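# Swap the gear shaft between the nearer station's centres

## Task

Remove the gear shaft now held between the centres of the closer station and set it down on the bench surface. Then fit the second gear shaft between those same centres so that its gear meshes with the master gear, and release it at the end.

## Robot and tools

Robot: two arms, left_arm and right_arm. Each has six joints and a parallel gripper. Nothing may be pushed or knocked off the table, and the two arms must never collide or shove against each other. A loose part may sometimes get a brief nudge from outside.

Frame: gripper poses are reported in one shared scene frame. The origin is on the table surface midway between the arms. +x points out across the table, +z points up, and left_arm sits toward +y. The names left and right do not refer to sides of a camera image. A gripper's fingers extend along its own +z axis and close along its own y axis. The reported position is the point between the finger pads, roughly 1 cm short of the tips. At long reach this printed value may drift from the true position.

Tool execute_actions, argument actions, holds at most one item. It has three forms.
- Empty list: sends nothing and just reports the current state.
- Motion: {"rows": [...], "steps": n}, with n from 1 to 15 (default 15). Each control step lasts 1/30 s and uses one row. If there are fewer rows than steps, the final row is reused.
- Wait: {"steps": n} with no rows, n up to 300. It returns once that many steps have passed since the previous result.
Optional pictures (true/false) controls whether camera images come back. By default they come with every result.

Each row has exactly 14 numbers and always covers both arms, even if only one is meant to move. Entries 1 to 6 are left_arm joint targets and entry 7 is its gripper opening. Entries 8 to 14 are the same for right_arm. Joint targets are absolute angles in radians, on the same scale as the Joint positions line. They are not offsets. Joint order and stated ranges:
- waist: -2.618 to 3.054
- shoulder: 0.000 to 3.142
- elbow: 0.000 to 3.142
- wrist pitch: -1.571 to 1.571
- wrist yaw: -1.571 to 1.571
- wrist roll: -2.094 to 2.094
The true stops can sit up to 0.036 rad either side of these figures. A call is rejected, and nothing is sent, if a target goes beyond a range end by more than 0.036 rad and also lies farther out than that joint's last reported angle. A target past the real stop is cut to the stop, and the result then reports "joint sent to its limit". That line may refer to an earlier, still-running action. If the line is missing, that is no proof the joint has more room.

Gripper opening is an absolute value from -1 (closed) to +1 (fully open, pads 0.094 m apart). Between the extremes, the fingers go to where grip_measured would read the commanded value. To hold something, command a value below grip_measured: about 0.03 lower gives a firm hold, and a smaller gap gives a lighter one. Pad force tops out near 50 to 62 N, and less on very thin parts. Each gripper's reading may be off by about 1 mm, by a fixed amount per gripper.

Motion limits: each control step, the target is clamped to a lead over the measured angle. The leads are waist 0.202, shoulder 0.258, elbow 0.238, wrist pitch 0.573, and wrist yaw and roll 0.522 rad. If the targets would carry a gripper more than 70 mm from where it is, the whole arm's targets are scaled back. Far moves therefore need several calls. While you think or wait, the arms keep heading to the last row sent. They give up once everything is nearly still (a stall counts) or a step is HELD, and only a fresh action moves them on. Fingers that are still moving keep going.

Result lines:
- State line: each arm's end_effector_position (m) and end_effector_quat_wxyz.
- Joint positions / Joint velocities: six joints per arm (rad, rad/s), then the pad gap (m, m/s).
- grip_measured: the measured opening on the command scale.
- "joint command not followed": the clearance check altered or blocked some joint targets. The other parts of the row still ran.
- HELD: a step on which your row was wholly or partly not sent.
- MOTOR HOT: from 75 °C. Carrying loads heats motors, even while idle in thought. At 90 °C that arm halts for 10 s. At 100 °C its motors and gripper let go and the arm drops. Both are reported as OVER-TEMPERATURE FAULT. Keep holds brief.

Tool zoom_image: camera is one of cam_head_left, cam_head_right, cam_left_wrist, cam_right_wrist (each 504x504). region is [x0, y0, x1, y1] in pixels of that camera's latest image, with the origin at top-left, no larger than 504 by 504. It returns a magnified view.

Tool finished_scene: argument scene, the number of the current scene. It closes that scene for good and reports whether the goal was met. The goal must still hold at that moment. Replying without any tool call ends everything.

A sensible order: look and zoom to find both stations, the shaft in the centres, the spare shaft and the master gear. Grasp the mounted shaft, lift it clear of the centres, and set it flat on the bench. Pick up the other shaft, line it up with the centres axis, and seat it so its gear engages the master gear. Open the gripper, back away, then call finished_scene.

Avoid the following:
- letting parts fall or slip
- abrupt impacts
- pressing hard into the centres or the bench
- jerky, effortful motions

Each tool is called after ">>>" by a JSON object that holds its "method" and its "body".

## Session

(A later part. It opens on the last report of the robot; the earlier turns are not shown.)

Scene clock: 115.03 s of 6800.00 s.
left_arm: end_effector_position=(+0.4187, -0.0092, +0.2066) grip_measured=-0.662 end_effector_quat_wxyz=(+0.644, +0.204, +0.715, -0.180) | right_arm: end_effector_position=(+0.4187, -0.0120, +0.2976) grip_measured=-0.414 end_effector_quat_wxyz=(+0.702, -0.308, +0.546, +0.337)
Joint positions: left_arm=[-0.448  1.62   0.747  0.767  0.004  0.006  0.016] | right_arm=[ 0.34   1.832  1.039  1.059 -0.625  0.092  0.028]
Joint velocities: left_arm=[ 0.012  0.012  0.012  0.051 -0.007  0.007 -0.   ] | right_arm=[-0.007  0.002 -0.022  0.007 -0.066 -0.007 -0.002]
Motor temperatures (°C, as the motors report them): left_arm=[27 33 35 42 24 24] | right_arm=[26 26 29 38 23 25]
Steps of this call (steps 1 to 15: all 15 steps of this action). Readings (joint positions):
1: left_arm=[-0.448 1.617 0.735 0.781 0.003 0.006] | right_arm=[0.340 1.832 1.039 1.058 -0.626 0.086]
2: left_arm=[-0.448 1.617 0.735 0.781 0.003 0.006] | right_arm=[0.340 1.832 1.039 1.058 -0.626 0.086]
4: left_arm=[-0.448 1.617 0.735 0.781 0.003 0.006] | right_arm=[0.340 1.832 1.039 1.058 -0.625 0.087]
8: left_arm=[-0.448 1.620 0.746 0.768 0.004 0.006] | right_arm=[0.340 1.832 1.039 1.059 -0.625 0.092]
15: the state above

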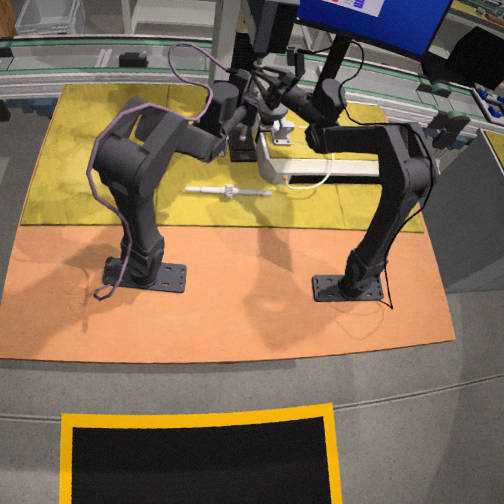

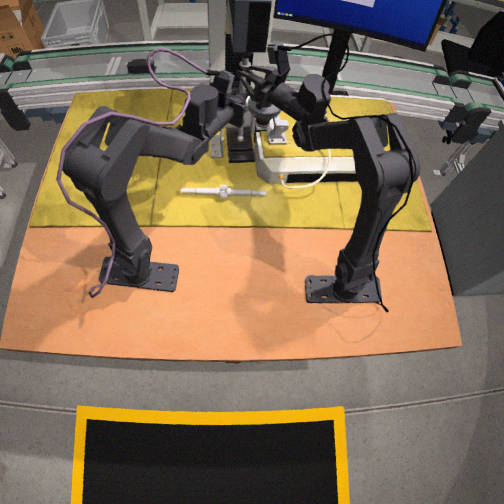

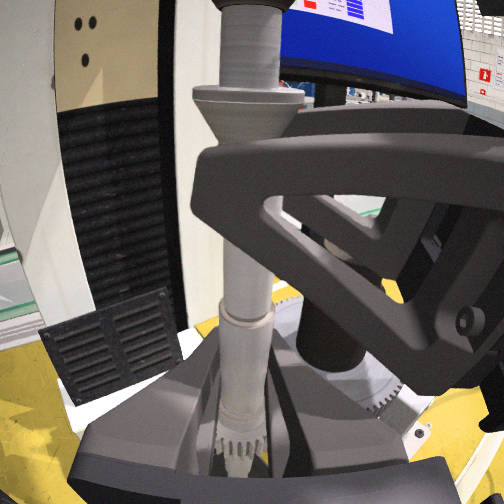

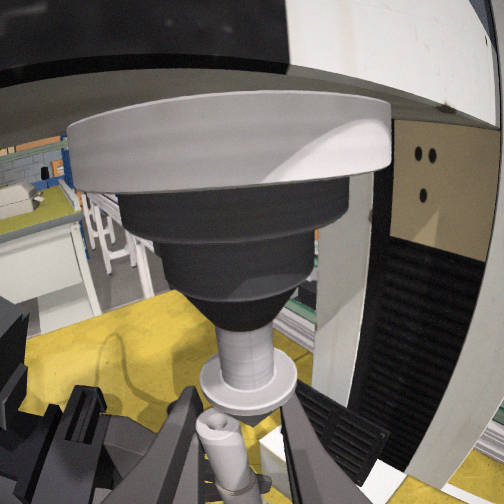

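>>> {"method": "execute_actions", "body": {"actions": [{"rows":[[-0.457,1.65,0.8,0.71,0.02,0,-0.75,0.345,1.84,1.08,1.08,-0.59,0.09,-0.55]],"steps":10}], "pictures": false}}

>>> {"method": "execute_actions", "body": {"actions": [{"rows":[[-0.458,1.665,0.83,0.68,0.02,0,-0.75,0.34,1.84,1.08,1.08,-0.57,0.09,-0.68]]}]}}

Scene clock: 120.73 s of 6800.00 s.
left_arm: end_effector_position=(+0.4206, -0.0105, +0.2066) grip_measured=-0.662 end_effector_quat_wxyz=(+0.641, +0.205, +0.717, -0.179) | right_arm: end_effector_position=(+0.4188, -0.0121, +0.2977) grip_measured=-0.545 end_effector_quat_wxyz=(+0.701, -0.305, +0.548, +0.340)
Joint positions: left_arm=[-0.448  1.624  0.76   0.751  0.004  0.006  0.016] | right_arm=[ 0.34   1.832  1.039  1.059 -0.624  0.102  0.021]
Joint velocities: left_arm=[ 0.002 -0.007 -0.002  0.051  0.022 -0.007  0.   ] | right_arm=[-0.012 -0.002 -0.007 -0.022 -0.051  0.095  0.001]
Motor temperatures (°C, as the motors report them): left_arm=[27 32 35 41 24 24] | right_arm=[26 26 29 38 24 25]
Steps of this call (steps 1 to 15: the robot went on to your last target; steps 16 to 90: nothing new was sent; then 2.37 s passed at rest; steps 91 to 100: all 10 steps of this action). Readings (joint positions):
91: left_arm=[-0.448 1.622 0.752 0.763 0.004 0.006] | right_arm=[0.340 1.832 1.039 1.059 -0.625 0.095]
92: left_arm=[-0.448 1.624 0.757 0.756 0.004 0.006] | right_arm=[0.340 1.832 1.039 1.059 -0.624 0.096]
94: left_arm=[-0.448 1.624 0.759 0.751 0.004 0.006] | right_arm=[0.340 1.832 1.039 1.059 -0.624 0.100]
98: left_arm=[-0.448 1.624 0.760 0.751 0.004 0.006] | right_arm=[0.340 1.832 1.039 1.059 -0.624 0.102]
100: the state above

Scene clock: 121.23 s of 6800.00 s.
left_arm: end_effector_position=(+0.4264, -0.0124, +0.2062) grip_measured=-0.662 end_effector_quat_wxyz=(+0.637, +0.202, +0.723, -0.177) | right_arm: end_effector_position=(+0.4225, -0.0147, +0.2979) grip_measured=-0.678 end_effector_quat_wxyz=(+0.706, -0.296, +0.551, +0.333)
Joint positions: left_arm=[-0.447  1.64   0.791  0.722 -0.002  0.002  0.016] | right_arm=[ 0.34   1.834  1.039  1.062 -0.6    0.1    0.015]
Joint velocities: left_arm=[-0.017 -0.017  0.007 -0.022  0.022  0.007 -0.001] | right_arm=[-0.002 -0.012  0.002 -0.007  0.051 -0.022  0.001]
Motor temperatures (°C, as the motors report them): left_arm=[27 32 35 41 24 24] | right_arm=[26 26 29 38 24 25]
Steps of this call (steps 1 to 15: all 15 steps of this action). Readings (joint positions):
1: left_arm=[-0.448 1.626 0.766 0.744 0.004 0.006] | right_arm=[0.340 1.832 1.039 1.059 -0.624 0.105]
2: left_arm=[-0.448 1.633 0.780 0.733 0.003 0.006] | right_arm=[0.340 1.833 1.039 1.058 -0.616 0.104]
4: left_arm=[-0.447 1.640 0.791 0.722 -0.002 0.002] | right_arm=[0.340 1.834 1.039 1.060 -0.601 0.102]
8: left_arm=[-0.447 1.640 0.791 0.722 -0.002 0.002] | right_arm=[0.340 1.834 1.039 1.062 -0.600 0.100]
15: the state above

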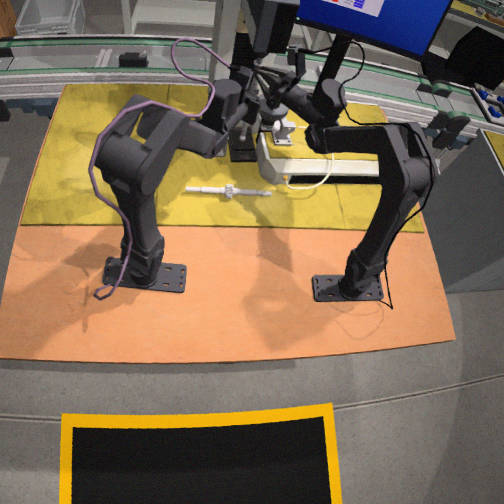

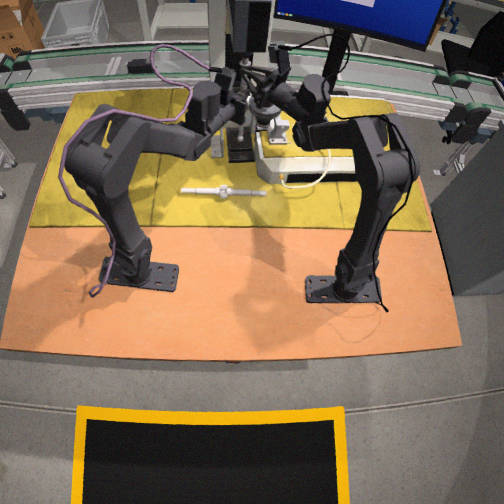

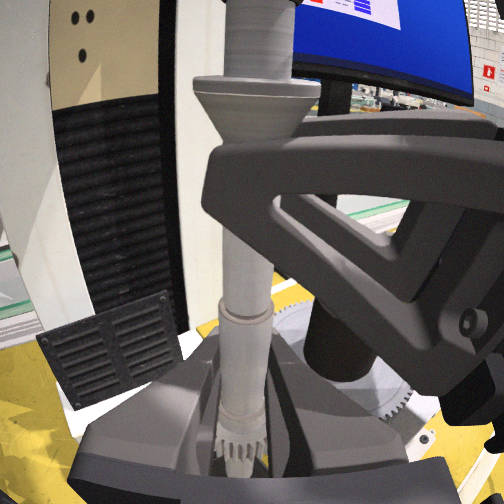

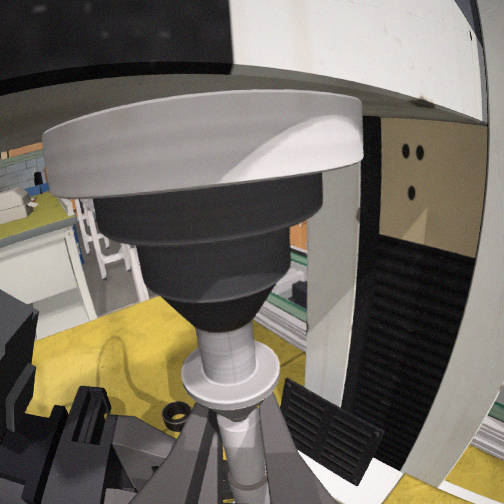

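>>> {"method": "execute_actions", "body": {"actions": [{"rows":[[-0.455,1.65,0.82,0.72,0.01,0,-0.75,0.34,1.83,1.06,1.07,-0.6,0.09,-0.15]],"steps":10}], "pictures": false}}

>>> {"method": "execute_actions", "body": {"actions": [{"rows":[[-0.455,1.65,0.82,0.72,0.01,0,-0.75,0.24,1.7,0.92,1.07,-0.7,0.09,-0.15]]}]}}

Scene clock: 124.97 s of 6800.00 s.
left_arm: end_effector_position=(+0.4265, -0.0123, +0.2063) grip_measured=-0.662 end_effector_quat_wxyz=(+0.637, +0.202, +0.723, -0.177) | right_arm: end_effector_position=(+0.4221, -0.0148, +0.2989) grip_measured=-0.152 end_effector_quat_wxyz=(+0.708, -0.298, +0.548, +0.331)
Joint positions: left_arm=[-0.447  1.64   0.791  0.722 -0.003  0.002  0.016] | right_arm=[ 0.34   1.834  1.039  1.066 -0.6    0.095  0.04 ]
Joint velocities: left_arm=[-0.012 -0.002 -0.022 -0.007 -0.022  0.007  0.   ] | right_arm=[-0.002  0.007 -0.002 -0.007  0.007 -0.051  0.   ]
Motor temperatures (°C, as the motors report them): left_arm=[27 32 35 41 24 24] | right_arm=[26 27 29 38 24 25]
Steps of this call (steps 1 to 15: the robot went on to your last target; steps 16 to 90: nothing new was sent; then 0.40 s passed at rest; steps 91 to 100: all 10 steps of this action). Readings (joint positions):
91: left_arm=[-0.447 1.640 0.791 0.722 -0.003 0.002] | right_arm=[0.340 1.834 1.039 1.063 -0.600 0.100]
92: left_arm=[-0.447 1.640 0.791 0.722 -0.003 0.002] | right_arm=[0.340 1.834 1.039 1.065 -0.600 0.099]
94: left_arm=[-0.447 1.640 0.791 0.722 -0.003 0.002] | right_arm=[0.340 1.834 1.039 1.066 -0.600 0.097]
98: left_arm=[-0.447 1.640 0.791 0.722 -0.003 0.002] | right_arm=[0.340 1.834 1.039 1.066 -0.600 0.096]
100: the state above

Scene clock: 125.47 s of 6800.00 s.
left_arm: end_effector_position=(+0.4265, -0.0123, +0.2063) grip_measured=-0.662 end_effector_quat_wxyz=(+0.637, +0.202, +0.723, -0.177) | right_arm: end_effector_position=(+0.4072, -0.0606, +0.3068) grip_measured=-0.152 end_effector_quat_wxyz=(+0.713, -0.302, +0.549, +0.315)
Joint positions: left_arm=[-0.447  1.64   0.791  0.722 -0.003  0.002  0.016] | right_arm=[ 0.233  1.718  0.934  1.065 -0.687  0.095  0.04 ]
Joint velocities: left_arm=[-0.002  0.007  0.007 -0.066 -0.081 -0.081  0.001] | right_arm=[-0.002  0.017  0.017 -0.007 -0.007 -0.051  0.   ]
Motor temperatures (°C, as the motors report them): left_arm=[27 32 35 41 24 24] | right_arm=[26 27 29 38 24 25]
Steps of this call (steps 1 to 15: all 15 steps of this action). Readings (joint positions):
1: left_arm=[-0.447 1.640 0.791 0.722 -0.003 0.002] | right_arm=[0.331 1.821 1.024 1.066 -0.614 0.095]
2: left_arm=[-0.447 1.640 0.791 0.722 -0.003 0.002] | right_arm=[0.314 1.792 0.989 1.063 -0.634 0.095]
4: left_arm=[-0.447 1.640 0.791 0.722 -0.003 0.002] | right_arm=[0.267 1.743 0.940 1.063 -0.658 0.095]
8: left_arm=[-0.447 1.640 0.791 0.722 -0.003 0.002] | right_arm=[0.232 1.718 0.934 1.065 -0.670 0.095]
15: the state above

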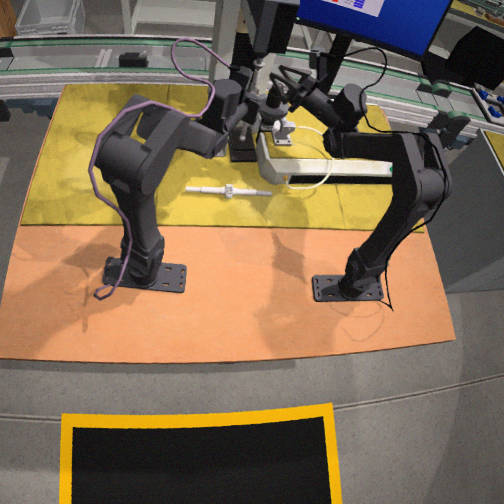

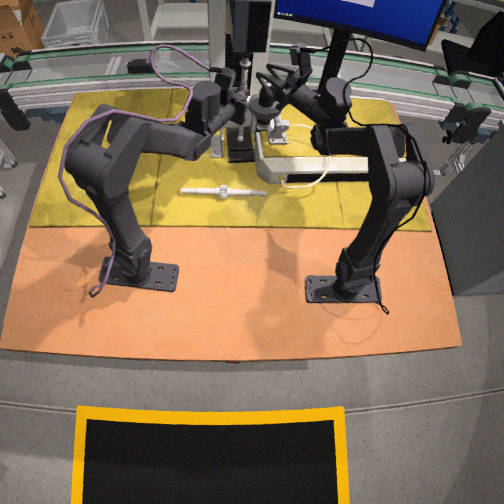

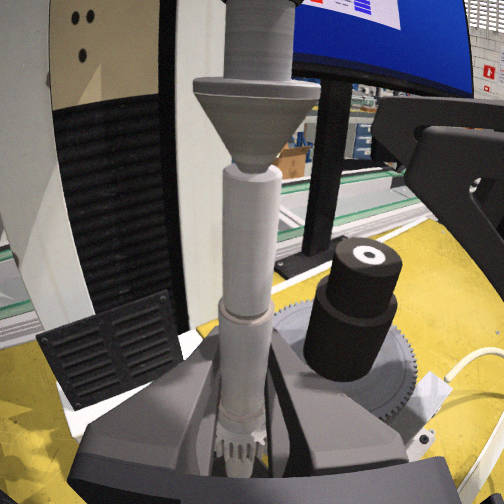

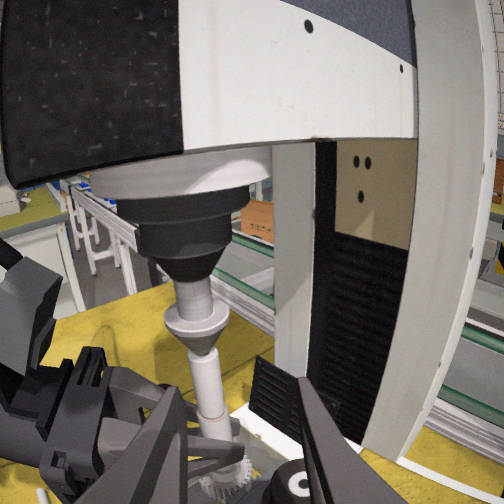

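>>> {"method": "execute_actions", "body": {"actions": [{"rows":[[-0.45,1.64,0.81,0.74,0,0,-0.2,0.1,1.6,0.9,1,-0.7,0.09,-0.15]],"steps":10}], "pictures": false}}

>>> {"method": "execute_actions", "body": {"actions": [{"rows":[[-0.45,1.43,0.58,0.75,0,0,-0.2,0.1,1.6,0.9,1,-0.7,0.09,-0.15]]}]}}

>>> {"method": "zoom_image", "body": {"camera": "cam_left_wrist", "region": [180,250,380,450]}}

Scene clock: 130.97 s of 6800.00 s.
left_arm: end_effector_position=(+0.4267, -0.0124, +0.2089) grip_measured=-0.202 end_effector_quat_wxyz=(+0.640, +0.201, +0.720, -0.178) | right_arm: end_effector_position=(+0.4122, -0.1253, +0.3324) grip_measured=-0.152 end_effector_quat_wxyz=(+0.740, -0.269, +0.557, +0.262)
Joint positions: left_arm=[-0.447  1.639  0.791  0.731 -0.003  0.002  0.037] | right_arm=[ 0.09   1.615  0.91   1.015 -0.698  0.094  0.04 ]
Joint velocities: left_arm=[-0.007 -0.002  0.007 -0.051 -0.037  0.007 -0.   ] | right_arm=[ 0.017  0.002  0.022 -0.051  0.022  0.051 -0.001]
Motor temperatures (°C, as the motors report them): left_arm=[27 33 35 42 24 24] | right_arm=[26 27 28 38 24 25]
Steps of this call (steps 1 to 15: the robot went on to your last target; steps 16 to 90: nothing new was sent; then 2.17 s passed at rest; steps 91 to 100: all 10 steps of this action). Readings (joint positions):
91: left_arm=[-0.447 1.639 0.791 0.724 -0.003 0.002] | right_arm=[0.221 1.708 0.931 1.052 -0.697 0.094]
92: left_arm=[-0.447 1.639 0.791 0.726 -0.003 0.002] | right_arm=[0.196 1.688 0.919 1.033 -0.703 0.094]
94: left_arm=[-0.447 1.639 0.791 0.728 -0.003 0.002] | right_arm=[0.131 1.649 0.910 1.017 -0.703 0.094]
98: left_arm=[-0.447 1.639 0.791 0.731 -0.003 0.002] | right_arm=[0.086 1.615 0.910 1.017 -0.698 0.094]
100: the state above

Scene clock: 131.47 s of 6800.00 s.
left_arm: end_effector_position=(+0.3825, +0.0145, +0.2090) grip_measured=-0.202 end_effector_quat_wxyz=(+0.644, +0.200, +0.717, -0.179) | right_arm: end_effector_position=(+0.4125, -0.1247, +0.3308) grip_measured=-0.152 end_effector_quat_wxyz=(+0.738, -0.268, +0.560, +0.264)
Joint positions: left_arm=[-0.447  1.444  0.592  0.744 -0.003  0.002  0.037] | right_arm=[ 0.092  1.615  0.91   1.007 -0.698  0.094  0.04 ]
Joint velocities: left_arm=[-0.002  0.002 -0.007 -0.022  0.037  0.007 -0.001] | right_arm=[-0.012  0.002  0.002  0.007 -0.037 -0.051 -0.001]
Motor temperatures (°C, as the motors report them): left_arm=[27 33 35 42 24 24] | right_arm=[26 27 28 38 24 25]
Steps of this call (steps 1 to 15: all 15 steps of this action). Readings (joint positions):
1: left_arm=[-0.447 1.615 0.762 0.737 -0.003 0.002] | right_arm=[0.091 1.615 0.910 1.012 -0.698 0.094]
2: left_arm=[-0.447 1.560 0.700 0.738 -0.003 0.002] | right_arm=[0.092 1.615 0.910 1.010 -0.698 0.094]
4: left_arm=[-0.447 1.468 0.609 0.738 -0.003 0.002] | right_arm=[0.092 1.615 0.910 1.010 -0.698 0.094]
8: left_arm=[-0.447 1.444 0.592 0.744 -0.003 0.002] | right_arm=[0.092 1.615 0.910 1.008 -0.698 0.094]
15: the state above

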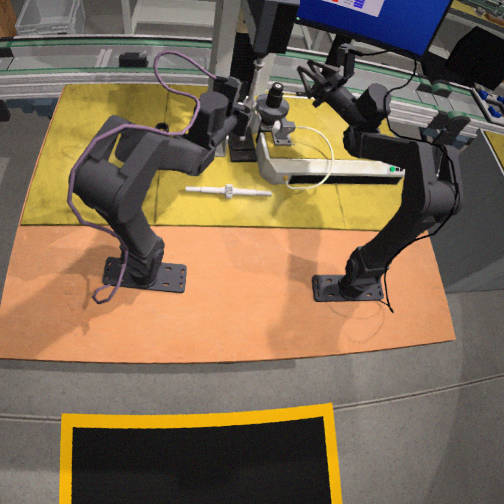

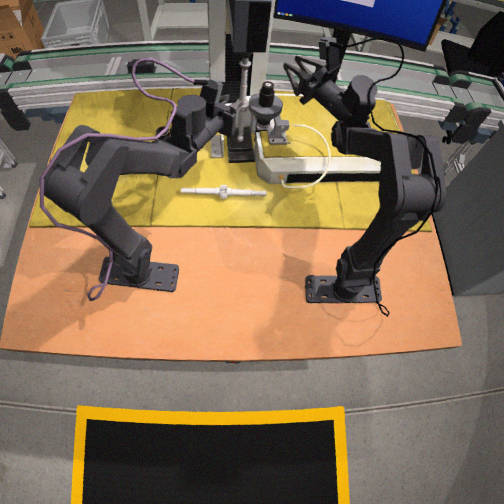

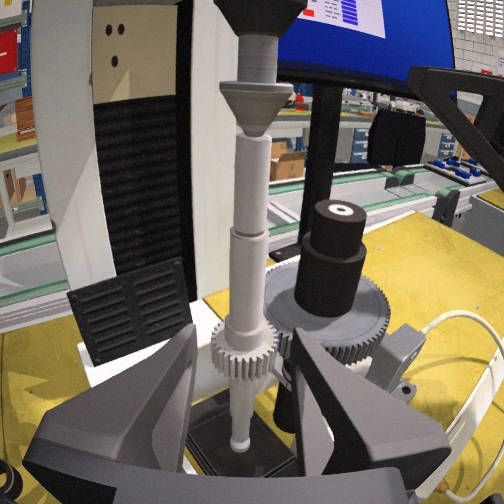

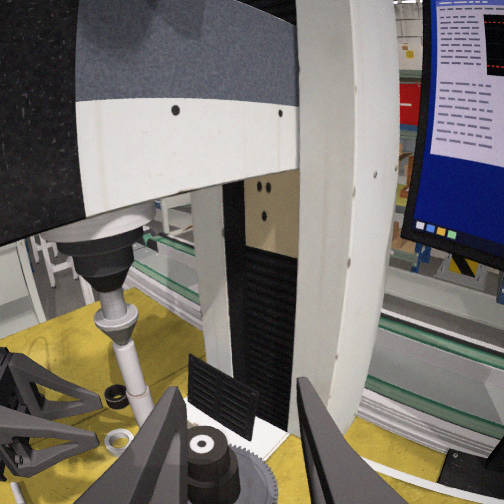

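Region (180, 250, 380, 450) of cam_left_wrist's 504x504 image, scaled by 2.520, with more detail than that image has.

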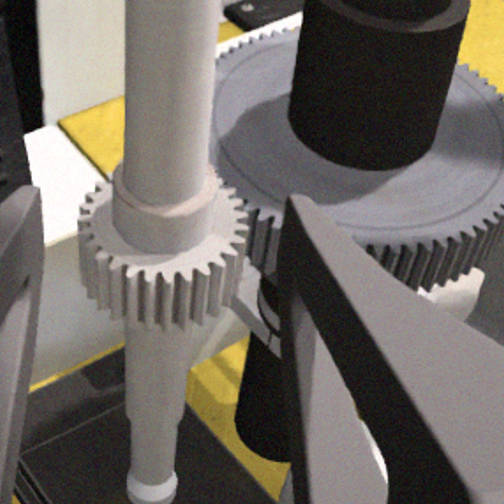

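>>> {"method": "finished_scene", "body": {"scene": 2}}

The scene is finished: the task was done.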